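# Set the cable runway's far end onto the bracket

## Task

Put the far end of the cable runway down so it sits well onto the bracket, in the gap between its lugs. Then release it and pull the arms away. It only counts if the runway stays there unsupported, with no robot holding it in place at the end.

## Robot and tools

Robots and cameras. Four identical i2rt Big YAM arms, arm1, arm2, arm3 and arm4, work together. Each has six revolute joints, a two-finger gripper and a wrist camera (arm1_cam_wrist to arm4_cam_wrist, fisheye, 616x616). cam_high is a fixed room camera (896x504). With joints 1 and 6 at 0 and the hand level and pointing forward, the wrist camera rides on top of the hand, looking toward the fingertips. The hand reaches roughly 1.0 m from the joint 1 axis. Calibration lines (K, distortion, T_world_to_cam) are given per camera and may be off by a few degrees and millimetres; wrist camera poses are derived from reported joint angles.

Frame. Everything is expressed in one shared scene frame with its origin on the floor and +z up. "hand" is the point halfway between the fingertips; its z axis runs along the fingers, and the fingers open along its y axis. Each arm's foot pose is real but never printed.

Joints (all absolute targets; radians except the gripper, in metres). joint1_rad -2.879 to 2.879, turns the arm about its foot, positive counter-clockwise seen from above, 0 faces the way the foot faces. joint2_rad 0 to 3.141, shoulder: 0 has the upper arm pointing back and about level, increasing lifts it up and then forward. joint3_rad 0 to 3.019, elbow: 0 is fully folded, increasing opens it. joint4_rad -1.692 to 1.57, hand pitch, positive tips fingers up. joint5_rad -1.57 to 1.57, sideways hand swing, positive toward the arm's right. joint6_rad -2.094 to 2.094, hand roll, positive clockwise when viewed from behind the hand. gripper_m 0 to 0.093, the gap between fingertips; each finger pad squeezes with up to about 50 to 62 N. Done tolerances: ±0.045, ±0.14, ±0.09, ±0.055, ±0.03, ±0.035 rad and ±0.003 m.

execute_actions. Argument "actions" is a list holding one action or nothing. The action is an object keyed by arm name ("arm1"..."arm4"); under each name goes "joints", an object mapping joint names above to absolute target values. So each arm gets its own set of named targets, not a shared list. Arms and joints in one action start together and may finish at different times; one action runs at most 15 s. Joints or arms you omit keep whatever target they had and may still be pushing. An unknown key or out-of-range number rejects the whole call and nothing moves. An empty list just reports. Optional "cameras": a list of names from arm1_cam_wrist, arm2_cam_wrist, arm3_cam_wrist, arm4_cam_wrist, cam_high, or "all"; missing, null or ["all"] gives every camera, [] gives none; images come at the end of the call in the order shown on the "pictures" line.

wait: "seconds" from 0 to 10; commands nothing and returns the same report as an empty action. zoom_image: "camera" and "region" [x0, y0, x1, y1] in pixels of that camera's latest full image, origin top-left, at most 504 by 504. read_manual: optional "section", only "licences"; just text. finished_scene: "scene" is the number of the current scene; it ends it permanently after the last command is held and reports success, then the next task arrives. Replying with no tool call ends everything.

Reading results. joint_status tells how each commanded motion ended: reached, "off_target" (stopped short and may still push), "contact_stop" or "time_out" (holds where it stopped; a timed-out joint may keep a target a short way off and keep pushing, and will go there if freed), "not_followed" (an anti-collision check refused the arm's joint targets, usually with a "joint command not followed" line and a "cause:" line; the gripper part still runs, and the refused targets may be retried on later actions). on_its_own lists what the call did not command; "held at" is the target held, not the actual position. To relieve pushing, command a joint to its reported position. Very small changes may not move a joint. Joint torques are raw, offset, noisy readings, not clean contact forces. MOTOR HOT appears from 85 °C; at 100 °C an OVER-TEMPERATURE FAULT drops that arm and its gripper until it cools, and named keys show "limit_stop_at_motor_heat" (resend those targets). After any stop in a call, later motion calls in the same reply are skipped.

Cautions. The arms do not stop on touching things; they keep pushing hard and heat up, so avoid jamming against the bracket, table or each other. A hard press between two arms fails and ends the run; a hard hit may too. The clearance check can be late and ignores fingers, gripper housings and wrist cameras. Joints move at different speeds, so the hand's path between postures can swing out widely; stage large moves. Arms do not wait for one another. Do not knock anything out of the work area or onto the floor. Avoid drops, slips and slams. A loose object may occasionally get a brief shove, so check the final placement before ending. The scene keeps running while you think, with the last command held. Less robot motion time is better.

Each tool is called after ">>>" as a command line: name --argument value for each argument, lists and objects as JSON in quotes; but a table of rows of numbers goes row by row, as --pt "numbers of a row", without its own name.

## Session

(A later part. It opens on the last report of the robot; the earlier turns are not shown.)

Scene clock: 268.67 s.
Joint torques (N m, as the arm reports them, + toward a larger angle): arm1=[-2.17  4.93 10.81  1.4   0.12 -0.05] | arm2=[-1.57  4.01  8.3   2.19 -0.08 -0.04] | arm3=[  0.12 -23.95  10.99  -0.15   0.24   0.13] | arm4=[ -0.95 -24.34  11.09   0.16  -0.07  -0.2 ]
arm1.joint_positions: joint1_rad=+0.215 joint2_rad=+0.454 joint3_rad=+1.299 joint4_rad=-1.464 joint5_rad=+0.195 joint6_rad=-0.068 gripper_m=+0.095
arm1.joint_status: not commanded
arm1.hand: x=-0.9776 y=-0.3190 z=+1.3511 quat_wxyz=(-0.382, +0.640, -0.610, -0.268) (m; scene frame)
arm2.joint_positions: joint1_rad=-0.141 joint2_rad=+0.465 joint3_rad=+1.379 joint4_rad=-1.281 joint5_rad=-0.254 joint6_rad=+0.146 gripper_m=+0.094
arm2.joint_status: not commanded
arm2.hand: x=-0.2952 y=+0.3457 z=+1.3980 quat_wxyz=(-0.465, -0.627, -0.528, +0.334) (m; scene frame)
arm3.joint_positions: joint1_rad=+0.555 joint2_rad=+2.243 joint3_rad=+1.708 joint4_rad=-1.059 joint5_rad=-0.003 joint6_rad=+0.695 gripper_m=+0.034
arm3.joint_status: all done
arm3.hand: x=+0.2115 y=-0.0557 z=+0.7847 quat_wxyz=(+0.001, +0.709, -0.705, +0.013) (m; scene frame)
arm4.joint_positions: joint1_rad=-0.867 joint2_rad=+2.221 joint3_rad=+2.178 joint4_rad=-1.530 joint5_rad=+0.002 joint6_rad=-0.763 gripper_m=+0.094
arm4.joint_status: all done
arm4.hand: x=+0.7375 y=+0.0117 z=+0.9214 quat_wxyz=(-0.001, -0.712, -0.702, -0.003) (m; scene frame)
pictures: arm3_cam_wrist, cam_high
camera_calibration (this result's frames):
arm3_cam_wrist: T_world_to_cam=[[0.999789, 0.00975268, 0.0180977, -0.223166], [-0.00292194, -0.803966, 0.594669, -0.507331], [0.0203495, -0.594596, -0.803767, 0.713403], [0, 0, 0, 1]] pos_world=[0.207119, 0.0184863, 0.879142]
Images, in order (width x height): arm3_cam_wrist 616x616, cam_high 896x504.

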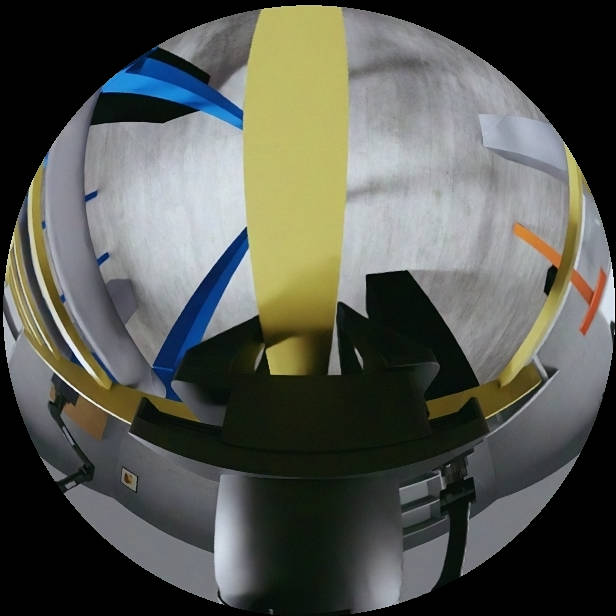

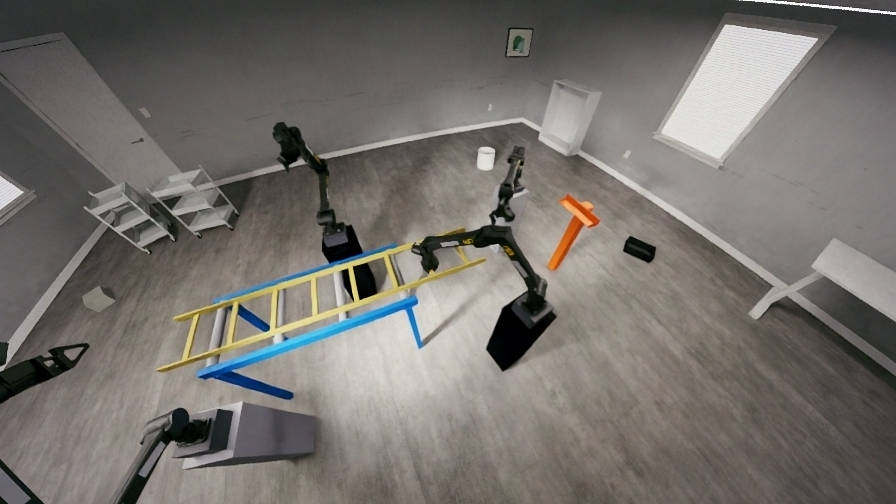

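>>> execute_actions --actions '[{"arm3":{"joints":{"joint1_rad":0.34,"joint2_rad":2.122,"joint3_rad":1.555,"joint4_rad":-0.975,"joint6_rad":0.484}}}]' --cameras '[]'

>>> execute_actions --actions '[{"arm3":{"joints":{"joint1_rad":0.125,"joint2_rad":2.04,"joint3_rad":1.40,"joint4_rad":-0.908,"joint6_rad":0.269}}}]' --cameras '["arm3_cam_wrist","arm4_cam_wrist","cam_high"]'

Scene clock: 279.03 s.
Joint torques (N m, as the arm reports them, + toward a larger angle): arm1=[-2.35  4.85 10.79  1.4   0.12 -0.04] | arm2=[-1.54  4.1   8.3   2.19 -0.07 -0.04] | arm3=[  0.08 -24.11  10.17   0.58   0.11   0.03] | arm4=[ -0.97 -24.53  10.96   0.17  -0.07  -0.18]
arm1.joint_positions: joint1_rad=+0.215 joint2_rad=+0.454 joint3_rad=+1.299 joint4_rad=-1.464 joint5_rad=+0.195 joint6_rad=-0.068 gripper_m=+0.095
arm1.joint_status: not commanded
arm1.hand: x=-0.9776 y=-0.3190 z=+1.3511 quat_wxyz=(-0.382, +0.640, -0.610, -0.268) (m; scene frame)
arm2.joint_positions: joint1_rad=-0.141 joint2_rad=+0.465 joint3_rad=+1.379 joint4_rad=-1.281 joint5_rad=-0.254 joint6_rad=+0.146 gripper_m=+0.094
arm2.joint_status: not commanded
arm2.hand: x=-0.2952 y=+0.3457 z=+1.3980 quat_wxyz=(-0.465, -0.627, -0.528, +0.334) (m; scene frame)
arm3.joint_positions: joint1_rad=+0.334 joint2_rad=+2.133 joint3_rad=+1.538 joint4_rad=-0.983 joint5_rad=-0.001 joint6_rad=+0.487 gripper_m=+0.034
arm3.joint_status: all done
arm3.hand: x=+0.3449 y=-0.0115 z=+0.7965 quat_wxyz=(+0.000, +0.705, -0.709, +0.005) (m; scene frame)
arm4.joint_positions: joint1_rad=-0.867 joint2_rad=+2.221 joint3_rad=+2.178 joint4_rad=-1.530 joint5_rad=+0.002 joint6_rad=-0.763 gripper_m=+0.094
arm4.joint_status: not commanded
arm4.hand: x=+0.7375 y=+0.0117 z=+0.9214 quat_wxyz=(-0.001, -0.712, -0.702, -0.003) (m; scene frame)
pictures: none
No camera images: the call's "cameras" was empty. Leave "cameras" out to get every camera's image.

Scene clock: 281.03 s.
Joint torques (N m, as the arm reports them, + toward a larger angle): arm1=[-2.17  4.91 10.86  1.42  0.12 -0.05] | arm2=[-1.63  4.04  8.3   2.17 -0.07 -0.04] | arm3=[ -0.27 -23.13   8.94   0.46   0.31   0.02] | arm4=[ -0.96 -24.64  11.01   0.18  -0.07  -0.2 ]
arm1.joint_positions: joint1_rad=+0.215 joint2_rad=+0.454 joint3_rad=+1.299 joint4_rad=-1.464 joint5_rad=+0.195 joint6_rad=-0.068 gripper_m=+0.095
arm1.joint_status: not commanded
arm1.hand: x=-0.9776 y=-0.3190 z=+1.3511 quat_wxyz=(-0.382, +0.640, -0.610, -0.268) (m; scene frame)
arm2.joint_positions: joint1_rad=-0.141 joint2_rad=+0.465 joint3_rad=+1.379 joint4_rad=-1.281 joint5_rad=-0.254 joint6_rad=+0.146 gripper_m=+0.094
arm2.joint_status: not commanded
arm2.hand: x=-0.2952 y=+0.3457 z=+1.3980 quat_wxyz=(-0.465, -0.627, -0.528, +0.334) (m; scene frame)
arm3.joint_positions: joint1_rad=+0.125 joint2_rad=+2.053 joint3_rad=+1.392 joint4_rad=-0.912 joint5_rad=-0.006 joint6_rad=+0.273 gripper_m=+0.034
arm3.joint_status: all done
arm3.hand: x=+0.4702 y=-0.0020 z=+0.7964 quat_wxyz=(+0.002, +0.706, -0.708, +0.002) (m; scene frame)
arm4.joint_positions: joint1_rad=-0.867 joint2_rad=+2.221 joint3_rad=+2.178 joint4_rad=-1.530 joint5_rad=+0.002 joint6_rad=-0.763 gripper_m=+0.094
arm4.joint_status: not commanded
arm4.hand: x=+0.7375 y=+0.0117 z=+0.9214 quat_wxyz=(-0.001, -0.712, -0.702, -0.003) (m; scene frame)
pictures: arm3_cam_wrist, arm4_cam_wrist, cam_high
camera_calibration (this result's frames):
arm3_cam_wrist: T_world_to_cam=[[0.999998, 0.0016036, 0.000913484, -0.468984], [0.000773065, -0.813426, 0.581668, -0.461709], [0.00167581, -0.581666, -0.813426, 0.76598], [0, 0, 0, 1]] pos_world=[0.468056, 0.0707305, 0.892058]
arm4_cam_wrist: T_world_to_cam=[[-0.999785, 0.0116381, -0.017166, 0.753867], [-0.000516201, 0.813483, 0.581588, -0.537633], [0.0207328, 0.581472, -0.813302, 0.849046], [0, 0, 0, 1]] pos_world=[0.735824, -0.0651144, 1.01615]
Images, in order (width x height): arm3_cam_wrist 616x616, arm4_cam_wrist 616x616, cam_high 896x504.

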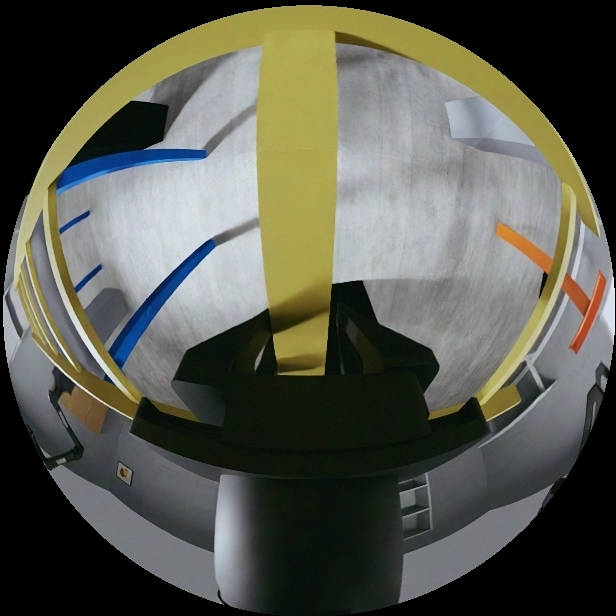

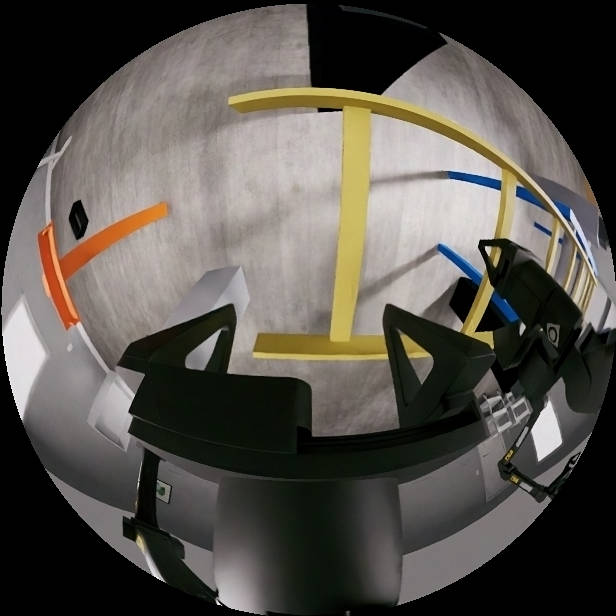

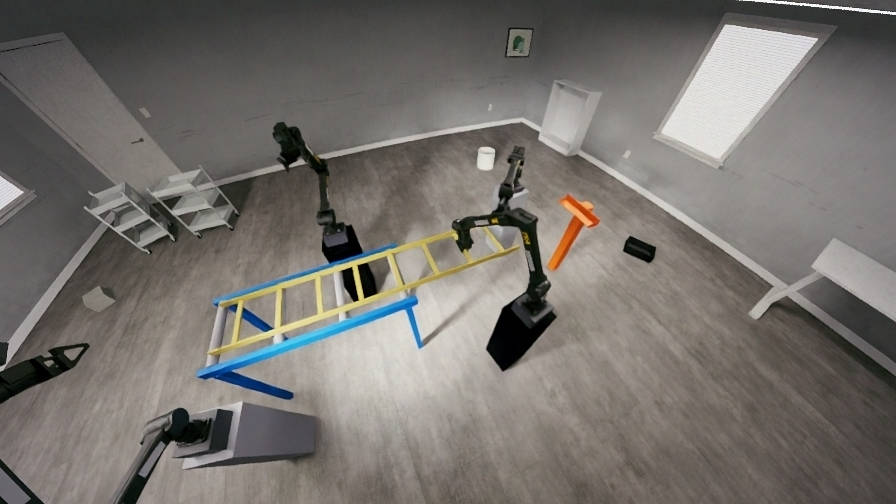

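>>> execute_actions --actions '[{"arm4":{"joints":{"joint1_rad":-0.895,"joint2_rad":2.42,"joint3_rad":2.385,"joint4_rad":-1.505,"joint6_rad":-0.808}}}]' --cameras '["arm4_cam_wrist"]'

Scene clock: 293.40 s.
Joint torques (N m, as the arm reports them, + toward a larger angle): arm1=[-2.12  4.82 10.83  1.4   0.12 -0.06] | arm2=[-1.61  4.05  8.3   2.18 -0.08 -0.04] | arm3=[ -0.32 -22.62   9.     0.46   0.31   0.02] | arm4=[ -2.08 -27.51  11.39   0.61  -0.08  -0.19]
arm1.joint_positions: joint1_rad=+0.215 joint2_rad=+0.454 joint3_rad=+1.299 joint4_rad=-1.464 joint5_rad=+0.195 joint6_rad=-0.068 gripper_m=+0.095
arm1.joint_status: not commanded
arm1.hand: x=-0.9776 y=-0.3190 z=+1.3511 quat_wxyz=(-0.382, +0.640, -0.610, -0.268) (m; scene frame)
arm2.joint_positions: joint1_rad=-0.141 joint2_rad=+0.465 joint3_rad=+1.379 joint4_rad=-1.281 joint5_rad=-0.254 joint6_rad=+0.146 gripper_m=+0.094
arm2.joint_status: not commanded
arm2.hand: x=-0.2952 y=+0.3457 z=+1.3980 quat_wxyz=(-0.465, -0.627, -0.528, +0.334) (m; scene frame)
arm3.joint_positions: joint1_rad=+0.125 joint2_rad=+2.053 joint3_rad=+1.392 joint4_rad=-0.912 joint5_rad=-0.006 joint6_rad=+0.273 gripper_m=+0.034
arm3.joint_status: not commanded
arm3.hand: x=+0.4702 y=-0.0020 z=+0.7964 quat_wxyz=(+0.002, +0.706, -0.708, +0.002) (m; scene frame)
arm4.joint_positions: joint1_rad=-0.883 joint2_rad=+2.415 joint3_rad=+2.346 joint4_rad=-1.511 joint5_rad=+0.002 joint6_rad=-0.796 gripper_m=+0.094
arm4.joint_status: all done
arm4.hand: x=+0.6996 y=-0.0104 z=+0.8526 quat_wxyz=(-0.001, -0.707, -0.708, -0.006) (m; scene frame)
pictures: arm4_cam_wrist
camera_calibration (this result's frames):
arm4_cam_wrist: T_world_to_cam=[[-0.999753, -0.00507831, -0.021642, 0.718692], [-0.016781, 0.810919, 0.584918, -0.47116], [0.0145795, 0.585137, -0.810804, 0.808925], [0, 0, 0, 1]] pos_world=[0.698815, -0.0876098, 0.947023]
Images, in order (width x height): arm4_cam_wrist 616x616.

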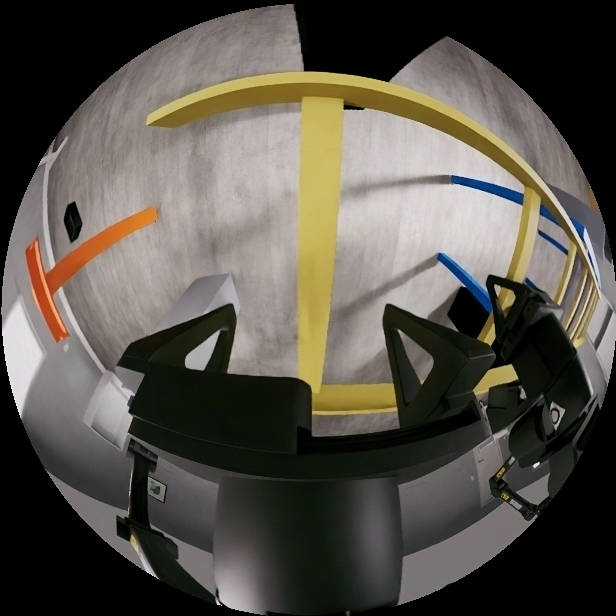

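>>> execute_actions --actions '[{"arm4":{"joints":{"joint2_rad":2.48,"joint3_rad":2.245,"joint4_rad":-1.345,"joint6_rad":-0.76,"gripper_m":0.06}}}]' --cameras '["arm4_cam_wrist"]'

Scene clock: 301.93 s.
Joint torques (N m, as the arm reports them, + toward a larger angle): arm1=[-2.02  4.94 10.86  1.36  0.13 -0.04] | arm2=[-1.61  4.07  8.29  2.16 -0.07 -0.04] | arm3=[ -0.27 -22.6    9.     0.46   0.3    0.02] | arm4=[ -1.82 -27.92   8.82   0.73  -0.07   0.06]
arm1.joint_positions: joint1_rad=+0.215 joint2_rad=+0.454 joint3_rad=+1.299 joint4_rad=-1.464 joint5_rad=+0.195 joint6_rad=-0.068 gripper_m=+0.095
arm1.joint_status: not commanded
arm1.hand: x=-0.9776 y=-0.3190 z=+1.3511 quat_wxyz=(-0.382, +0.640, -0.610, -0.268) (m; scene frame)
arm2.joint_positions: joint1_rad=-0.141 joint2_rad=+0.465 joint3_rad=+1.379 joint4_rad=-1.281 joint5_rad=-0.254 joint6_rad=+0.146 gripper_m=+0.094
arm2.joint_status: not commanded
arm2.hand: x=-0.2952 y=+0.3457 z=+1.3980 quat_wxyz=(-0.465, -0.627, -0.528, +0.334) (m; scene frame)
arm3.joint_positions: joint1_rad=+0.125 joint2_rad=+2.053 joint3_rad=+1.392 joint4_rad=-0.912 joint5_rad=-0.006 joint6_rad=+0.273 gripper_m=+0.034
arm3.joint_status: not commanded
arm3.hand: x=+0.4702 y=-0.0020 z=+0.7964 quat_wxyz=(+0.002, +0.706, -0.708, +0.002) (m; scene frame)
arm4.joint_positions: joint1_rad=-0.883 joint2_rad=+2.468 joint3_rad=+2.238 joint4_rad=-1.355 joint5_rad=+0.002 joint6_rad=-0.772 gripper_m=+0.060
arm4.joint_status: all done
arm4.hand: x=+0.7002 y=-0.0101 z=+0.7735 quat_wxyz=(-0.001, -0.715, -0.699, -0.009) (m; scene frame)
pictures: arm4_cam_wrist
camera_calibration (this result's frames):
arm4_cam_wrist: T_world_to_cam=[[-0.999502, 0.0182729, -0.0257414, 0.720799], [-0.000377735, 0.808453, 0.58856, -0.439449], [0.0315654, 0.588276, -0.808044, 0.730638], [0, 0, 0, 1]] pos_world=[0.697211, -0.0877141, 0.867583]
Images, in order (width x height): arm4_cam_wrist 616x616.

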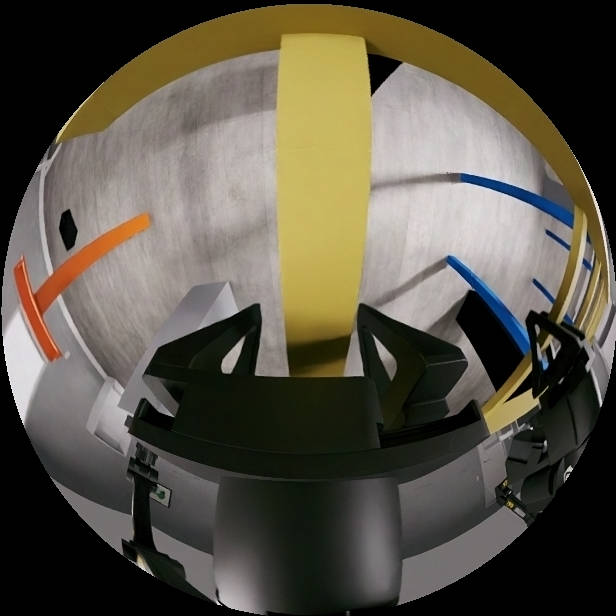

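>>> execute_actions --actions '[{"arm4":{"joints":{"gripper_m":0.0}},"arm3":{"joints":{"gripper_m":0.045}}}]' --cameras '[]'

>>> execute_actions --actions '[{"arm4":{"joints":{"joint2_rad":2.43}}}]' --cameras '["arm4_cam_wrist","arm3_cam_wrist"]'

Scene clock: 311.17 s.
Joint torques (N m, as the arm reports them, + toward a larger angle): arm1=[-2.09  4.76 10.85  1.38  0.13 -0.06] | arm2=[-1.56  4.09  8.31  2.18 -0.08 -0.05] | arm3=[ -0.03 -22.64   8.99   0.43   0.24   0.02] | arm4=[ -1.79 -27.77   8.98   0.42  -0.18   0.04]
arm1.joint_positions: joint1_rad=+0.215 joint2_rad=+0.454 joint3_rad=+1.299 joint4_rad=-1.464 joint5_rad=+0.195 joint6_rad=-0.068 gripper_m=+0.095
arm1.joint_status: not commanded
arm1.hand: x=-0.9776 y=-0.3190 z=+1.3511 quat_wxyz=(-0.382, +0.640, -0.610, -0.268) (m; scene frame)
arm2.joint_positions: joint1_rad=-0.141 joint2_rad=+0.465 joint3_rad=+1.379 joint4_rad=-1.281 joint5_rad=-0.254 joint6_rad=+0.146 gripper_m=+0.094
arm2.joint_status: not commanded
arm2.hand: x=-0.2952 y=+0.3457 z=+1.3980 quat_wxyz=(-0.465, -0.627, -0.528, +0.334) (m; scene frame)
arm3.joint_positions: joint1_rad=+0.125 joint2_rad=+2.053 joint3_rad=+1.392 joint4_rad=-0.912 joint5_rad=-0.004 joint6_rad=+0.273 gripper_m=+0.045
arm3.joint_status: all done
arm3.hand: x=+0.4705 y=-0.0019 z=+0.7964 quat_wxyz=(+0.001, +0.706, -0.708, +0.002) (m; scene frame)
arm4.joint_positions: joint1_rad=-0.885 joint2_rad=+2.468 joint3_rad=+2.238 joint4_rad=-1.346 joint5_rad=+0.004 joint6_rad=-0.770 gripper_m=+0.023
arm4.joint_status: gripper_m off_target (ended at +0.023, target +0.000)
arm4.hand: x=+0.6969 y=-0.0099 z=+0.7735 quat_wxyz=(+0.001, -0.716, -0.698, -0.004) (m; scene frame)
pictures: none
No camera images: the call's "cameras" was empty. Leave "cameras" out to get every camera's image.

Scene clock: 311.70 s.
Joint torques (N m, as the arm reports them, + toward a larger angle): arm1=[-2.13  4.9  10.83  1.38  0.12 -0.05] | arm2=[-1.56  4.02  8.3   2.19 -0.07 -0.04] | arm3=[ -0.29 -22.61   8.98   0.46   0.24   0.02] | arm4=[ -1.79 -31.91   9.03   0.4   -0.18   0.04]
arm1.joint_positions: joint1_rad=+0.215 joint2_rad=+0.454 joint3_rad=+1.299 joint4_rad=-1.464 joint5_rad=+0.195 joint6_rad=-0.068 gripper_m=+0.095
arm1.joint_status: not commanded
arm1.hand: x=-0.9776 y=-0.3190 z=+1.3511 quat_wxyz=(-0.382, +0.640, -0.610, -0.268) (m; scene frame)
arm2.joint_positions: joint1_rad=-0.141 joint2_rad=+0.465 joint3_rad=+1.379 joint4_rad=-1.281 joint5_rad=-0.254 joint6_rad=+0.146 gripper_m=+0.094
arm2.joint_status: not commanded
arm2.hand: x=-0.2952 y=+0.3457 z=+1.3980 quat_wxyz=(-0.465, -0.627, -0.528, +0.334) (m; scene frame)
arm3.joint_positions: joint1_rad=+0.125 joint2_rad=+2.053 joint3_rad=+1.392 joint4_rad=-0.912 joint5_rad=-0.004 joint6_rad=+0.273 gripper_m=+0.045
arm3.joint_status: not commanded
arm3.hand: x=+0.4705 y=-0.0019 z=+0.7964 quat_wxyz=(+0.001, +0.706, -0.708, +0.002) (m; scene frame)
arm4.joint_positions: joint1_rad=-0.885 joint2_rad=+2.467 joint3_rad=+2.238 joint4_rad=-1.346 joint5_rad=+0.004 joint6_rad=-0.770 gripper_m=+0.023
arm4.joint_status: all done
arm4.hand: x=+0.6968 y=-0.0101 z=+0.7743 quat_wxyz=(+0.001, -0.716, -0.698, -0.004) (m; scene frame)
pictures: arm3_cam_wrist, arm4_cam_wrist
camera_calibration (this result's frames):
arm3_cam_wrist: T_world_to_cam=[[0.999996, 0.00160947, 0.00238434, -0.470407], [-0.0000765394, -0.813664, 0.581336, -0.460989], [0.0028757, -0.581334, -0.81366, 0.765643], [0, 0, 0, 1]] pos_world=[0.468168, 0.0707616, 0.892084]
arm4_cam_wrist: T_world_to_cam=[[-0.999595, 0.0231118, -0.0166102, 0.710447], [0.00905501, 0.811525, 0.584248, -0.443128], [0.0269826, 0.583861, -0.811405, 0.737108], [0, 0, 0, 1]] pos_world=[0.694283, -0.0871787, 0.868791]
Images, in order (width x height): arm3_cam_wrist 616x616, arm4_cam_wrist 616x616.

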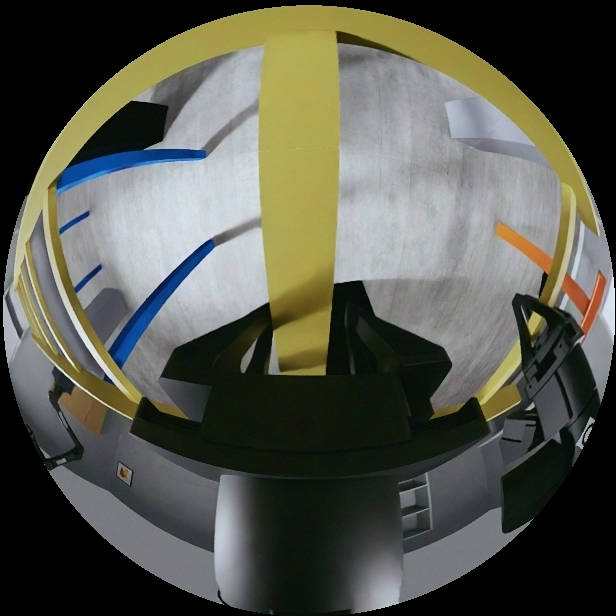

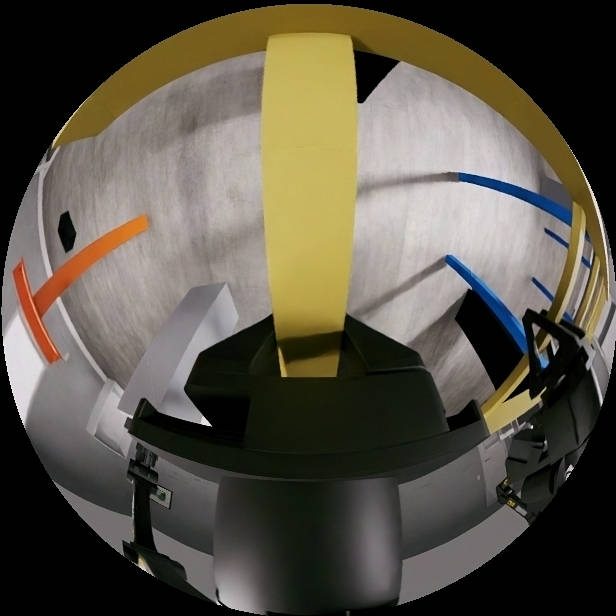

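>>> execute_actions --actions '[{"arm4":{"joints":{"joint2_rad":2.33,"joint3_rad":2.31}}}]' --cameras '["arm4_cam_wrist"]'

Scene clock: 319.67 s.
Joint torques (N m, as the arm reports them, + toward a larger angle): arm1=[-2.22  4.9  10.83  1.4   0.12 -0.04] | arm2=[-1.55  4.1   8.32  2.18 -0.07 -0.04] | arm3=[ -0.21 -22.64   8.99   0.44   0.24   0.02] | arm4=[ -1.72 -40.33  13.59   0.34  -0.18   0.05]
arm1.joint_positions: joint1_rad=+0.215 joint2_rad=+0.454 joint3_rad=+1.299 joint4_rad=-1.464 joint5_rad=+0.195 joint6_rad=-0.068 gripper_m=+0.095
arm1.joint_status: not commanded
arm1.hand: x=-0.9776 y=-0.3190 z=+1.3511 quat_wxyz=(-0.382, +0.640, -0.610, -0.268) (m; scene frame)
arm2.joint_positions: joint1_rad=-0.141 joint2_rad=+0.465 joint3_rad=+1.379 joint4_rad=-1.281 joint5_rad=-0.254 joint6_rad=+0.146 gripper_m=+0.094
arm2.joint_status: not commanded
arm2.hand: x=-0.2952 y=+0.3457 z=+1.3980 quat_wxyz=(-0.465, -0.627, -0.528, +0.334) (m; scene frame)
arm3.joint_positions: joint1_rad=+0.125 joint2_rad=+2.053 joint3_rad=+1.392 joint4_rad=-0.912 joint5_rad=-0.004 joint6_rad=+0.273 gripper_m=+0.045
arm3.joint_status: not commanded
arm3.hand: x=+0.4705 y=-0.0019 z=+0.7964 quat_wxyz=(+0.001, +0.706, -0.708, +0.002) (m; scene frame)
arm4.joint_positions: joint1_rad=-0.885 joint2_rad=+2.463 joint3_rad=+2.238 joint4_rad=-1.344 joint5_rad=+0.004 joint6_rad=-0.770 gripper_m=+0.023
arm4.joint_status: all done
arm4.hand: x=+0.6960 y=-0.0109 z=+0.7775 quat_wxyz=(+0.001, -0.716, -0.698, +0.000) (m; scene frame)
pictures: arm4_cam_wrist
camera_calibration (this result's frames):
arm4_cam_wrist: T_world_to_cam=[[-0.999661, 0.0230641, -0.0120799, 0.706212], [0.0117694, 0.814165, 0.580514, -0.443323], [0.0232241, 0.580175, -0.814161, 0.744948], [0, 0, 0, 1]] pos_world=[0.693889, -0.0875504, 0.872393]
Images, in order (width x height): arm4_cam_wrist 616x616.

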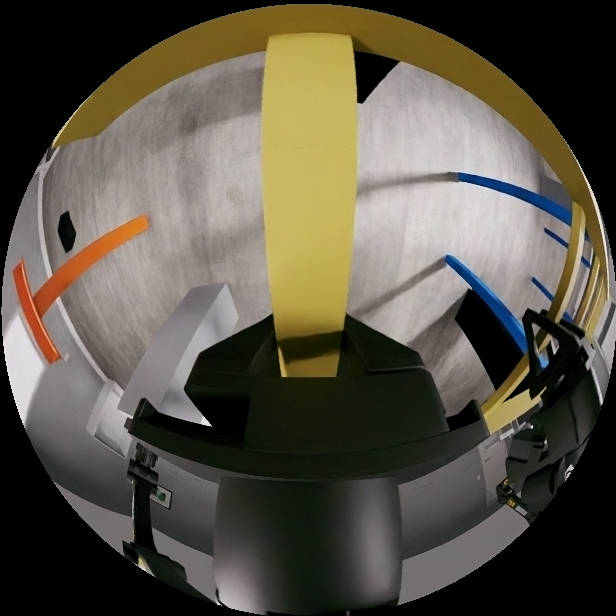

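>>> execute_actions --actions '[{"arm4":{"joints":{"joint2_rad":2.24,"joint3_rad":2.37}}}]' --cameras '["arm4_cam_wrist"]'

Scene clock: 329.87 s.
Joint torques (N m, as the arm reports them, + toward a larger angle): arm1=[-2.1   4.94 10.84  1.39  0.11 -0.03] | arm2=[-1.58  4.09  8.29  2.18 -0.07 -0.04] | arm3=[ -0.33 -22.66   9.01   0.44   0.24   0.02] | arm4=[ -1.9  -48.06  16.45   0.33  -0.18   0.04]
arm1.joint_positions: joint1_rad=+0.215 joint2_rad=+0.454 joint3_rad=+1.299 joint4_rad=-1.464 joint5_rad=+0.195 joint6_rad=-0.068 gripper_m=+0.095
arm1.joint_status: not commanded
arm1.hand: x=-0.9776 y=-0.3190 z=+1.3511 quat_wxyz=(-0.382, +0.640, -0.610, -0.268) (m; scene frame)
arm2.joint_positions: joint1_rad=-0.141 joint2_rad=+0.465 joint3_rad=+1.379 joint4_rad=-1.281 joint5_rad=-0.254 joint6_rad=+0.146 gripper_m=+0.094
arm2.joint_status: not commanded
arm2.hand: x=-0.2952 y=+0.3457 z=+1.3980 quat_wxyz=(-0.465, -0.627, -0.528, +0.334) (m; scene frame)
arm3.joint_positions: joint1_rad=+0.125 joint2_rad=+2.053 joint3_rad=+1.392 joint4_rad=-0.912 joint5_rad=-0.004 joint6_rad=+0.273 gripper_m=+0.045
arm3.joint_status: not commanded
arm3.hand: x=+0.4705 y=-0.0019 z=+0.7964 quat_wxyz=(+0.001, +0.706, -0.708, +0.002) (m; scene frame)
arm4.joint_positions: joint1_rad=-0.885 joint2_rad=+2.458 joint3_rad=+2.237 joint4_rad=-1.343 joint5_rad=+0.004 joint6_rad=-0.770 gripper_m=+0.023
arm4.joint_status: joint2_rad time_out (moved -0.004 of -0.223); joint3_rad time_out (moved +0.000 of +0.132)
arm4.on_its_own: joint2_rad reads +2.458 and still pushes toward +2.240 since a time_out; joint3_rad reads +2.237 and still pushes toward +2.350 since a time_out
arm4.hand: x=+0.6954 y=-0.0114 z=+0.7804 quat_wxyz=(+0.001, -0.716, -0.698, +0.002) (m; scene frame)
pictures: arm4_cam_wrist
camera_calibration (this result's frames):
arm4_cam_wrist: T_world_to_cam=[[-0.999697, 0.0230414, -0.00861534, 0.703024], [0.0138334, 0.816173, 0.577642, -0.443701], [0.0203413, 0.577348, -0.816244, 0.751179], [0, 0, 0, 1]] pos_world=[0.693669, -0.0877543, 0.875503]
Images, in order (width x height): arm4_cam_wrist 616x616.

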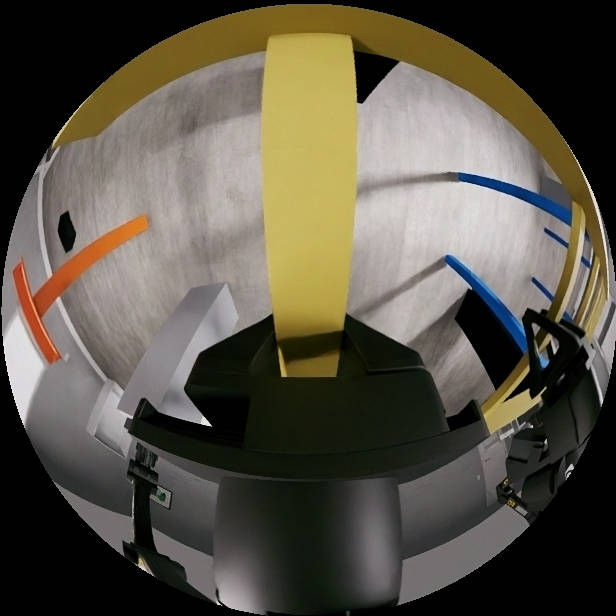

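>>> execute_actions --actions '[{"arm4":{"joints":{"joint2_rad":2.44,"joint3_rad":2.25}},"arm3":{"joints":{"gripper_m":0.07,"joint1_rad":0.16,"joint2_rad":1.95,"joint3_rad":1.24,"joint4_rad":-0.84,"joint6_rad":0.32}}}]' --cameras '[]'

>>> execute_actions --actions '[{"arm3":{"joints":{"joint1_rad":0.19,"joint2_rad":1.86,"joint3_rad":1.09,"joint4_rad":-0.778,"joint6_rad":0.36}}}]' --cameras '["arm3_cam_wrist"]'

Scene clock: 362.90 s.
Joint torques (N m, as the arm reports them, + toward a larger angle): arm1=[-2.3   4.89 10.87  1.37  0.12 -0.04] | arm2=[-1.58  4.08  8.3   2.17 -0.07 -0.04] | arm3=[ -0.01 -19.73   7.63   0.82   0.22   0.14] | arm4=[ -1.68 -30.18  10.2    0.17  -0.14   0.04]
arm1.joint_positions: joint1_rad=+0.215 joint2_rad=+0.454 joint3_rad=+1.299 joint4_rad=-1.464 joint5_rad=+0.195 joint6_rad=-0.068 gripper_m=+0.095
arm1.joint_status: not commanded
arm1.hand: x=-0.9776 y=-0.3190 z=+1.3511 quat_wxyz=(-0.382, +0.640, -0.610, -0.268) (m; scene frame)
arm2.joint_positions: joint1_rad=-0.141 joint2_rad=+0.465 joint3_rad=+1.379 joint4_rad=-1.281 joint5_rad=-0.254 joint6_rad=+0.146 gripper_m=+0.094
arm2.joint_status: not commanded
arm2.hand: x=-0.2952 y=+0.3457 z=+1.3980 quat_wxyz=(-0.465, -0.627, -0.528, +0.334) (m; scene frame)
arm3.joint_positions: joint1_rad=+0.151 joint2_rad=+1.951 joint3_rad=+1.244 joint4_rad=-0.854 joint5_rad=-0.003 joint6_rad=+0.308 gripper_m=+0.070
arm3.joint_status: all done
arm3.hand: x=+0.4684 y=-0.0449 z=+0.8046 quat_wxyz=(-0.002, +0.703, -0.711, -0.003) (m; scene frame)
arm4.joint_positions: joint1_rad=-0.885 joint2_rad=+2.459 joint3_rad=+2.225 joint4_rad=-1.339 joint5_rad=+0.003 joint6_rad=-0.770 gripper_m=+0.023
arm4.joint_status: all done
arm4.hand: x=+0.6981 y=-0.0095 z=+0.7753 quat_wxyz=(+0.000, -0.716, -0.698, -0.003) (m; scene frame)
pictures: none
No camera images: the call's "cameras" was empty. Leave "cameras" out to get every camera's image.

Scene clock: 363.80 s.
Joint torques (N m, as the arm reports them, + toward a larger angle): arm1=[-2.15  4.75 10.84  1.39  0.11 -0.04] | arm2=[-1.53  4.08  8.3   2.17 -0.07 -0.04] | arm3=[  0.59 -18.08   7.18   0.81   0.21   0.16] | arm4=[ -1.65 -30.25  10.21   0.15  -0.13   0.03]
arm1.joint_positions: joint1_rad=+0.215 joint2_rad=+0.454 joint3_rad=+1.299 joint4_rad=-1.464 joint5_rad=+0.195 joint6_rad=-0.068 gripper_m=+0.095
arm1.joint_status: not commanded
arm1.hand: x=-0.9776 y=-0.3190 z=+1.3511 quat_wxyz=(-0.382, +0.640, -0.610, -0.268) (m; scene frame)
arm2.joint_positions: joint1_rad=-0.141 joint2_rad=+0.465 joint3_rad=+1.379 joint4_rad=-1.281 joint5_rad=-0.254 joint6_rad=+0.146 gripper_m=+0.094
arm2.joint_status: not commanded
arm2.hand: x=-0.2952 y=+0.3457 z=+1.3980 quat_wxyz=(-0.465, -0.627, -0.528, +0.334) (m; scene frame)
arm3.joint_positions: joint1_rad=+0.182 joint2_rad=+1.868 joint3_rad=+1.092 joint4_rad=-0.792 joint5_rad=-0.003 joint6_rad=+0.348 gripper_m=+0.070
arm3.joint_status: all done
arm3.hand: x=+0.4683 y=-0.0942 z=+0.8016 quat_wxyz=(+0.000, +0.700, -0.714, +0.000) (m; scene frame)
arm4.joint_positions: joint1_rad=-0.885 joint2_rad=+2.459 joint3_rad=+2.225 joint4_rad=-1.339 joint5_rad=+0.003 joint6_rad=-0.770 gripper_m=+0.023
arm4.joint_status: not commanded
arm4.hand: x=+0.6981 y=-0.0095 z=+0.7753 quat_wxyz=(+0.000, -0.716, -0.698, -0.003) (m; scene frame)
pictures: arm3_cam_wrist
camera_calibration (this result's frames):
arm3_cam_wrist: T_world_to_cam=[[0.999872, -0.0159264, 0.00167343, -0.469095], [-0.0139689, -0.816304, 0.577454, -0.529784], [-0.00783071, -0.577403, -0.816421, 0.723867], [0, 0, 0, 1]] pos_world=[0.467303, -0.021972, 0.897691]
Images, in order (width x height): arm3_cam_wrist 616x616.

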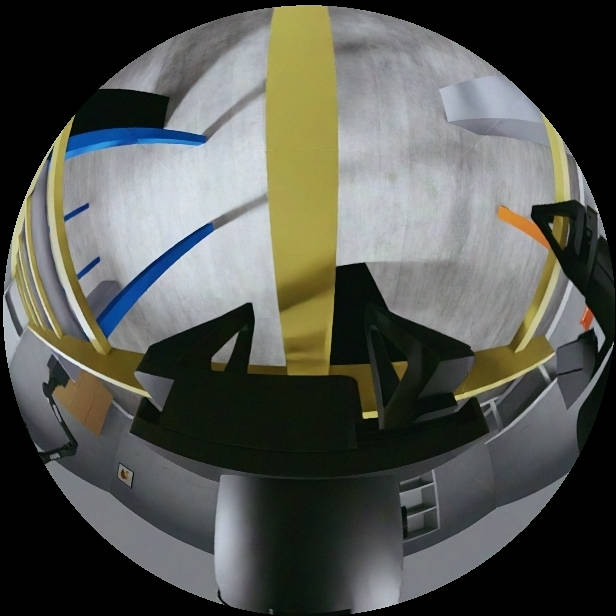

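>>> execute_actions --actions '[{"arm3":{"joints":{"joint2_rad":1.935,"joint4_rad":-0.745,"joint6_rad":0.315}}}]' --cameras '[]'

>>> execute_actions --actions '[{"arm3":{"joints":{"gripper_m":0}}}]' --cameras '["arm3_cam_wrist"]'

Scene clock: 370.60 s.
Joint torques (N m, as the arm reports them, + toward a larger angle): arm1=[-2.34  4.75 10.87  1.42  0.12 -0.05] | arm2=[-1.54  4.04  8.32  2.18 -0.08 -0.04] | arm3=[  0.31 -14.97   6.95   0.82   0.21  -0.06] | arm4=[ -1.77 -30.29  10.21   0.23  -0.13   0.05]
arm1.joint_positions: joint1_rad=+0.215 joint2_rad=+0.454 joint3_rad=+1.299 joint4_rad=-1.464 joint5_rad=+0.195 joint6_rad=-0.068 gripper_m=+0.095
arm1.joint_status: not commanded
arm1.hand: x=-0.9776 y=-0.3190 z=+1.3511 quat_wxyz=(-0.382, +0.640, -0.610, -0.268) (m; scene frame)
arm2.joint_positions: joint1_rad=-0.141 joint2_rad=+0.465 joint3_rad=+1.379 joint4_rad=-1.281 joint5_rad=-0.254 joint6_rad=+0.146 gripper_m=+0.094
arm2.joint_status: not commanded
arm2.hand: x=-0.2952 y=+0.3457 z=+1.3980 quat_wxyz=(-0.465, -0.627, -0.528, +0.334) (m; scene frame)
arm3.joint_positions: joint1_rad=+0.182 joint2_rad=+1.905 joint3_rad=+1.092 joint4_rad=-0.758 joint5_rad=-0.003 joint6_rad=+0.327 gripper_m=+0.070
arm3.joint_status: all done
arm3.hand: x=+0.4678 y=-0.0926 z=+0.7850 quat_wxyz=(+0.000, +0.707, -0.707, +0.001) (m; scene frame)
arm4.joint_positions: joint1_rad=-0.885 joint2_rad=+2.459 joint3_rad=+2.225 joint4_rad=-1.339 joint5_rad=+0.003 joint6_rad=-0.770 gripper_m=+0.023
arm4.joint_status: not commanded
arm4.hand: x=+0.6981 y=-0.0095 z=+0.7753 quat_wxyz=(+0.000, -0.716, -0.698, -0.003) (m; scene frame)
pictures: none
No camera images: the call's "cameras" was empty. Leave "cameras" out to get every camera's image.

Scene clock: 371.27 s.
Joint torques (N m, as the arm reports them, + toward a larger angle): arm1=[-2.24  4.68 10.87  1.4   0.12 -0.03] | arm2=[-1.53  4.09  8.31  2.18 -0.08 -0.04] | arm3=[  0.33 -14.78   6.95   0.73   0.32  -0.09] | arm4=[ -1.76 -30.52  10.16   0.19  -0.13   0.04]
arm1.joint_positions: joint1_rad=+0.215 joint2_rad=+0.454 joint3_rad=+1.299 joint4_rad=-1.464 joint5_rad=+0.195 joint6_rad=-0.068 gripper_m=+0.095
arm1.joint_status: not commanded
arm1.hand: x=-0.9776 y=-0.3190 z=+1.3511 quat_wxyz=(-0.382, +0.640, -0.610, -0.268) (m; scene frame)
arm2.joint_positions: joint1_rad=-0.141 joint2_rad=+0.465 joint3_rad=+1.379 joint4_rad=-1.281 joint5_rad=-0.254 joint6_rad=+0.146 gripper_m=+0.094
arm2.joint_status: not commanded
arm2.hand: x=-0.2952 y=+0.3457 z=+1.3980 quat_wxyz=(-0.465, -0.627, -0.528, +0.334) (m; scene frame)
arm3.joint_positions: joint1_rad=+0.182 joint2_rad=+1.905 joint3_rad=+1.092 joint4_rad=-0.756 joint5_rad=-0.006 joint6_rad=+0.332 gripper_m=+0.023
arm3.joint_status: gripper_m off_target (ended at +0.023, target +0.000)
arm3.hand: x=+0.4670 y=-0.0924 z=+0.7850 quat_wxyz=(+0.001, +0.706, -0.708, +0.000) (m; scene frame)
arm4.joint_positions: joint1_rad=-0.885 joint2_rad=+2.459 joint3_rad=+2.225 joint4_rad=-1.339 joint5_rad=+0.003 joint6_rad=-0.770 gripper_m=+0.023
arm4.joint_status: not commanded
arm4.hand: x=+0.6982 y=-0.0095 z=+0.7753 quat_wxyz=(+0.000, -0.716, -0.698, -0.003) (m; scene frame)
pictures: arm3_cam_wrist
camera_calibration (this result's frames):
arm3_cam_wrist: T_world_to_cam=[[1, 0.0000911396, -0.00047494, -0.464701], [0.000349319, -0.815292, 0.57905, -0.526531], [-0.00033444, -0.57905, -0.815292, 0.706784], [0, 0, 0, 1]] pos_world=[0.465121, -0.0199704, 0.880903]
Images, in order (width x height): arm3_cam_wrist 616x616.

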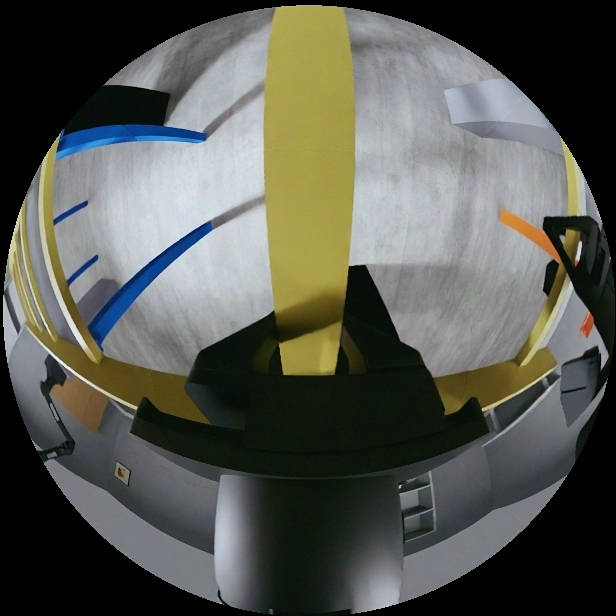

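>>> execute_actions --actions '[{"arm3":{"joints":{"joint1_rad":-0.035,"joint2_rad":1.80,"joint3_rad":1.06,"joint4_rad":-0.725,"joint6_rad":0.115}},"arm4":{"joints":{"joint1_rad":-0.77,"joint2_rad":2.175,"joint3_rad":1.89,"joint4_rad":-1.142,"joint6_rad":-0.652}}}]' --cameras '["cam_high"]'

Scene clock: 387.73 s.
Joint torques (N m, as the arm reports them, + toward a larger angle): arm1=[-2.32  4.84 10.89  1.39  0.11 -0.03] | arm2=[-1.52  4.12  8.31  2.19 -0.07 -0.05] | arm3=[  0.47 -22.34  10.81   0.51   0.06   0.11] | arm4=[ -1.42 -31.87  12.28   0.73  -0.26  -0.08]
arm1.joint_positions: joint1_rad=+0.215 joint2_rad=+0.454 joint3_rad=+1.299 joint4_rad=-1.464 joint5_rad=+0.195 joint6_rad=-0.068 gripper_m=+0.095
arm1.joint_status: not commanded
arm1.hand: x=-0.9776 y=-0.3190 z=+1.3511 quat_wxyz=(-0.382, +0.640, -0.610, -0.268) (m; scene frame)
arm2.joint_positions: joint1_rad=-0.141 joint2_rad=+0.465 joint3_rad=+1.379 joint4_rad=-1.281 joint5_rad=-0.254 joint6_rad=+0.146 gripper_m=+0.094
arm2.joint_status: not commanded
arm2.hand: x=-0.2952 y=+0.3457 z=+1.3980 quat_wxyz=(-0.465, -0.627, -0.528, +0.334) (m; scene frame)
arm3.joint_positions: joint1_rad=-0.046 joint2_rad=+1.861 joint3_rad=+1.018 joint4_rad=-0.731 joint5_rad=+0.000 joint6_rad=+0.108 gripper_m=+0.023
arm3.joint_status: all done
arm3.hand: x=+0.5755 y=-0.0939 z=+0.7854 quat_wxyz=(+0.000, +0.705, -0.709, +0.003) (m; scene frame)
arm4.joint_positions: joint1_rad=-0.765 joint2_rad=+2.248 joint3_rad=+1.828 joint4_rad=-1.152 joint5_rad=+0.006 joint6_rad=-0.651 gripper_m=+0.023
arm4.joint_status: all done
arm4.hand: x=+0.8052 y=-0.0140 z=+0.7750 quat_wxyz=(+0.002, -0.716, -0.698, -0.002) (m; scene frame)
pictures: cam_high
Images, in order (width x height): cam_high 896x504.

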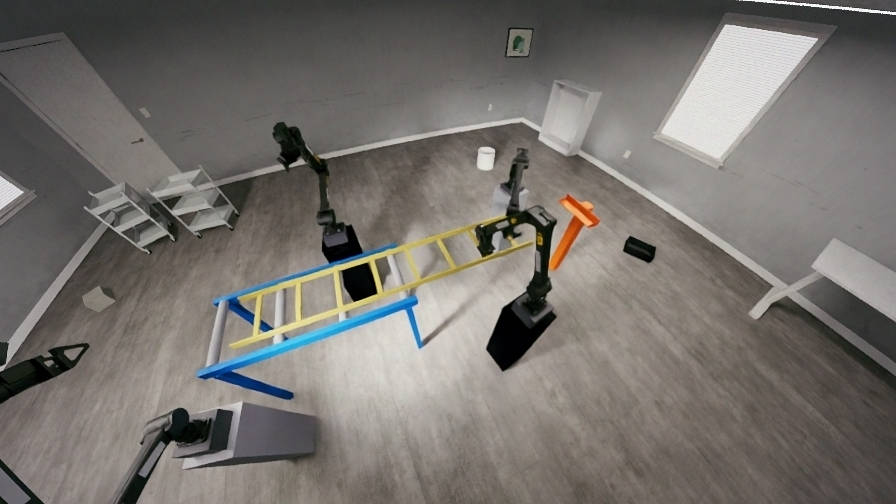

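>>> execute_actions --actions '[{"arm3":{"joints":{"joint1_rad":-0.297,"joint2_rad":1.787,"joint3_rad":1.07,"joint4_rad":-0.725,"joint6_rad":-0.15}},"arm4":{"joints":{"joint1_rad":-0.617,"joint2_rad":2.002,"joint3_rad":1.617,"joint4_rad":-1.014,"joint6_rad":-0.497}}}]' --cameras '[]'

Scene clock: 399.20 s.
Joint torques (N m, as the arm reports them, + toward a larger angle): arm1=[-2.31  4.76 10.84  1.41  0.12 -0.04] | arm2=[-1.53  4.08  8.31  2.19 -0.07 -0.05] | arm3=[  0.6  -23.55  11.76   0.46  -0.06   0.07] | arm4=[ -1.58 -30.43  12.36   0.48  -0.21  -0.11]
arm1.joint_positions: joint1_rad=+0.215 joint2_rad=+0.454 joint3_rad=+1.299 joint4_rad=-1.464 joint5_rad=+0.195 joint6_rad=-0.068 gripper_m=+0.095
arm1.joint_status: not commanded
arm1.hand: x=-0.9776 y=-0.3190 z=+1.3511 quat_wxyz=(-0.382, +0.640, -0.610, -0.268) (m; scene frame)
arm2.joint_positions: joint1_rad=-0.141 joint2_rad=+0.465 joint3_rad=+1.379 joint4_rad=-1.281 joint5_rad=-0.254 joint6_rad=+0.146 gripper_m=+0.094
arm2.joint_status: not commanded
arm2.hand: x=-0.2952 y=+0.3457 z=+1.3980 quat_wxyz=(-0.465, -0.627, -0.528, +0.334) (m; scene frame)
arm3.joint_positions: joint1_rad=-0.308 joint2_rad=+1.861 joint3_rad=+1.018 joint4_rad=-0.729 joint5_rad=+0.002 joint6_rad=-0.153 gripper_m=+0.023
arm3.joint_status: all done
arm3.hand: x=+0.6933 y=-0.0970 z=+0.7861 quat_wxyz=(-0.002, +0.704, -0.710, +0.003) (m; scene frame)
arm4.joint_positions: joint1_rad=-0.608 joint2_rad=+2.094 joint3_rad=+1.548 joint4_rad=-1.015 joint5_rad=+0.006 joint6_rad=-0.491 gripper_m=+0.023
arm4.joint_status: all done
arm4.hand: x=+0.9218 y=-0.0190 z=+0.7745 quat_wxyz=(+0.000, -0.717, -0.697, +0.004) (m; scene frame)
pictures: none
No camera images: the call's "cameras" was empty. Leave "cameras" out to get every camera's image.

>>> execute_actions --actions '[{"arm3":{"joints":{"joint1_rad":-0.545,"joint2_rad":1.823,"joint3_rad":1.18,"joint4_rad":-0.772,"joint6_rad":-0.40}},"arm4":{"joints":{"joint1_rad":-0.425,"joint2_rad":1.889,"joint3_rad":1.45,"joint4_rad":-0.942,"joint6_rad":-0.305}}}]' --cameras '["cam_high"]'

Scene clock: 409.73 s.
Joint torques (N m, as the arm reports them, + toward a larger angle): arm1=[-2.19  4.87 10.82  1.41  0.13 -0.05] | arm2=[-1.53  4.06  8.3   2.17 -0.07 -0.04] | arm3=[  0.65 -23.69  15.52   0.26  -0.37   0.03] | arm4=[ -1.69 -29.2   11.08   0.76   0.05  -0.18]
arm1.joint_positions: joint1_rad=+0.215 joint2_rad=+0.454 joint3_rad=+1.299 joint4_rad=-1.464 joint5_rad=+0.195 joint6_rad=-0.068 gripper_m=+0.095
arm1.joint_status: not commanded
arm1.hand: x=-0.9776 y=-0.3190 z=+1.3511 quat_wxyz=(-0.382, +0.640, -0.610, -0.268) (m; scene frame)
arm2.joint_positions: joint1_rad=-0.141 joint2_rad=+0.465 joint3_rad=+1.379 joint4_rad=-1.281 joint5_rad=-0.254 joint6_rad=+0.146 gripper_m=+0.094
arm2.joint_status: not commanded
arm2.hand: x=-0.2952 y=+0.3457 z=+1.3980 quat_wxyz=(-0.465, -0.627, -0.528, +0.334) (m; scene frame)
arm3.joint_positions: joint1_rad=-0.557 joint2_rad=+1.884 joint3_rad=+1.091 joint4_rad=-0.770 joint5_rad=+0.009 joint6_rad=-0.398 gripper_m=+0.023
arm3.joint_status: all done
arm3.hand: x=+0.8111 y=-0.1071 z=+0.7957 quat_wxyz=(-0.007, +0.703, -0.712, +0.005) (m; scene frame)
arm4.joint_positions: joint1_rad=-0.416 joint2_rad=+1.990 joint3_rad=+1.396 joint4_rad=-0.950 joint5_rad=+0.000 joint6_rad=-0.294 gripper_m=+0.023
arm4.joint_status: all done
arm4.hand: x=+1.0394 y=-0.0314 z=+0.7840 quat_wxyz=(-0.008, -0.719, -0.695, +0.011) (m; scene frame)
pictures: cam_high
Images, in order (width x height): cam_high 896x504.

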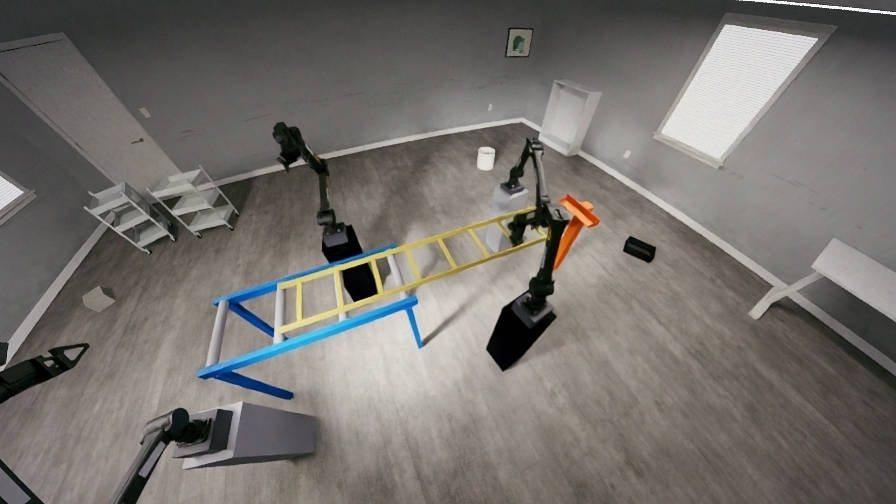

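>>> execute_actions --actions '[{"arm3":{"joints":{"joint1_rad":-0.755,"joint2_rad":1.90,"joint3_rad":1.387,"joint4_rad":-0.89,"joint6_rad":-0.60}},"arm4":{"joints":{"joint1_rad":-0.205,"joint2_rad":1.822,"joint3_rad":1.375,"joint4_rad":-0.962,"joint6_rad":-0.08}}}]' --cameras '["arm4_cam_wrist"]'

Scene clock: 422.90 s.
Joint torques (N m, as the arm reports them, + toward a larger angle): arm1=[-2.02  4.9  10.85  1.42  0.12 -0.04] | arm2=[-1.56  4.    8.29  2.18 -0.07 -0.04] | arm3=[  0.65 -26.76  15.28   0.48  -0.65   0.14] | arm4=[ -1.66 -26.17  11.68   0.54   0.21  -0.1 ]
arm1.joint_positions: joint1_rad=+0.215 joint2_rad=+0.454 joint3_rad=+1.299 joint4_rad=-1.464 joint5_rad=+0.195 joint6_rad=-0.068 gripper_m=+0.095
arm1.joint_status: not commanded
arm1.hand: x=-0.9776 y=-0.3190 z=+1.3511 quat_wxyz=(-0.382, +0.640, -0.610, -0.268) (m; scene frame)
arm2.joint_positions: joint1_rad=-0.141 joint2_rad=+0.465 joint3_rad=+1.379 joint4_rad=-1.281 joint5_rad=-0.254 joint6_rad=+0.146 gripper_m=+0.094
arm2.joint_status: not commanded
arm2.hand: x=-0.2952 y=+0.3457 z=+1.3980 quat_wxyz=(-0.465, -0.627, -0.528, +0.334) (m; scene frame)
arm3.joint_positions: joint1_rad=-0.768 joint2_rad=+1.972 joint3_rad=+1.311 joint4_rad=-0.895 joint5_rad=+0.015 joint6_rad=-0.611 gripper_m=+0.023
arm3.joint_status: all done
arm3.hand: x=+0.9356 y=-0.1048 z=+0.8167 quat_wxyz=(-0.010, +0.703, -0.711, +0.008) (m; scene frame)
arm4.joint_positions: joint1_rad=-0.195 joint2_rad=+1.901 joint3_rad=+1.313 joint4_rad=-0.965 joint5_rad=-0.005 joint6_rad=-0.077 gripper_m=+0.023
arm4.joint_status: all done
arm4.hand: x=+1.1639 y=-0.0279 z=+0.8039 quat_wxyz=(-0.009, -0.717, -0.697, +0.004) (m; scene frame)
pictures: arm4_cam_wrist
camera_calibration (this result's frames):
arm4_cam_wrist: T_world_to_cam=[[-0.999478, 0.0258032, -0.0194347, 1.18044], [0.0103292, 0.825323, 0.564566, -0.435439], [0.0306075, 0.564071, -0.825159, 0.765247], [0, 0, 0, 1]] pos_world=[1.1609, -0.102735, 0.900226]
Images, in order (width x height): arm4_cam_wrist 616x616.

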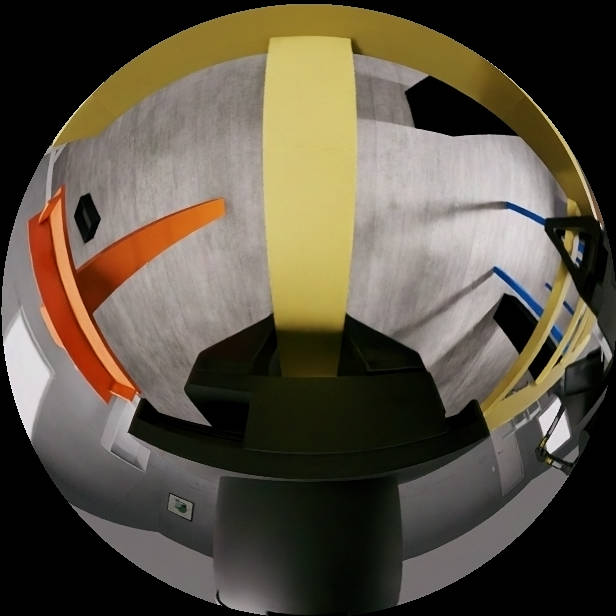

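>>> execute_actions --actions '[{"arm3":{"joints":{"joint1_rad":-0.915,"joint2_rad":2.035,"joint3_rad":1.684,"joint4_rad":-1.05,"joint6_rad":-0.765}},"arm4":{"joints":{"joint1_rad":0.02,"joint2_rad":1.81,"joint3_rad":1.409,"joint4_rad":-1.011,"joint6_rad":0.145}}}]' --cameras '["arm4_cam_wrist","cam_high"]'

Scene clock: 435.60 s.
Joint torques (N m, as the arm reports them, + toward a larger angle): arm1=[-2.01  4.74 10.77  1.42  0.13 -0.04] | arm2=[-1.55  4.08  8.3   2.18 -0.08 -0.04] | arm3=[  0.84 -31.73  16.61   0.17  -0.67   0.13] | arm4=[ -1.79 -27.16  12.21   0.18   0.21  -0.13]
arm1.joint_positions: joint1_rad=+0.215 joint2_rad=+0.454 joint3_rad=+1.299 joint4_rad=-1.464 joint5_rad=+0.195 joint6_rad=-0.068 gripper_m=+0.095
arm1.joint_status: not commanded
arm1.hand: x=-0.9776 y=-0.3190 z=+1.3511 quat_wxyz=(-0.382, +0.640, -0.610, -0.268) (m; scene frame)
arm2.joint_positions: joint1_rad=-0.141 joint2_rad=+0.465 joint3_rad=+1.379 joint4_rad=-1.281 joint5_rad=-0.254 joint6_rad=+0.146 gripper_m=+0.094
arm2.joint_status: not commanded
arm2.hand: x=-0.2952 y=+0.3457 z=+1.3980 quat_wxyz=(-0.465, -0.627, -0.528, +0.334) (m; scene frame)
arm3.joint_positions: joint1_rad=-0.931 joint2_rad=+2.121 joint3_rad=+1.603 joint4_rad=-1.046 joint5_rad=+0.015 joint6_rad=-0.774 gripper_m=+0.023
arm3.joint_status: all done
arm3.hand: x=+1.0542 y=-0.1095 z=+0.8278 quat_wxyz=(-0.005, +0.703, -0.711, +0.010) (m; scene frame)
arm4.joint_positions: joint1_rad=+0.032 joint2_rad=+1.901 joint3_rad=+1.341 joint4_rad=-1.004 joint5_rad=-0.004 joint6_rad=+0.151 gripper_m=+0.023
arm4.joint_status: all done
arm4.hand: x=+1.2846 y=-0.0302 z=+0.8132 quat_wxyz=(-0.005, -0.718, -0.696, -0.001) (m; scene frame)
pictures: arm4_cam_wrist, cam_high
camera_calibration (this result's frames):
arm4_cam_wrist: T_world_to_cam=[[-0.999424, 0.0263741, -0.0213404, 1.30284], [0.00933319, 0.818485, 0.574452, -0.447054], [0.0326175, 0.573922, -0.81826, 0.76258], [0, 0, 0, 1]] pos_world=[1.28139, -0.106115, 0.908603]
Images, in order (width x height): arm4_cam_wrist 616x616, cam_high 896x504.

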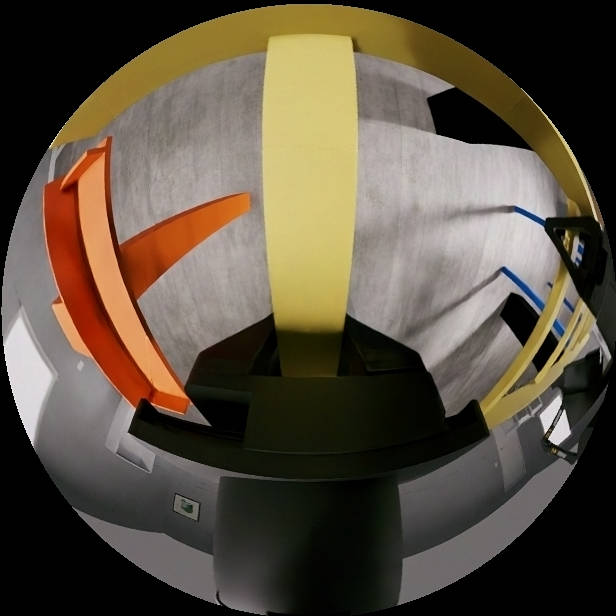

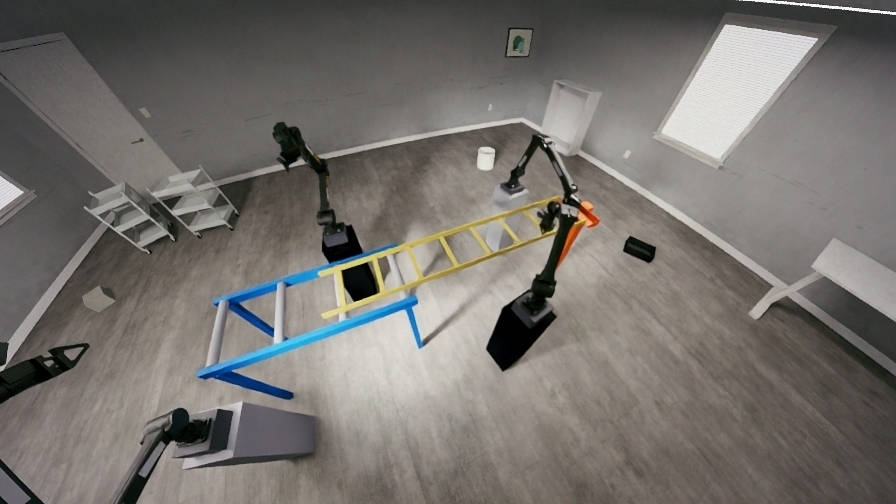

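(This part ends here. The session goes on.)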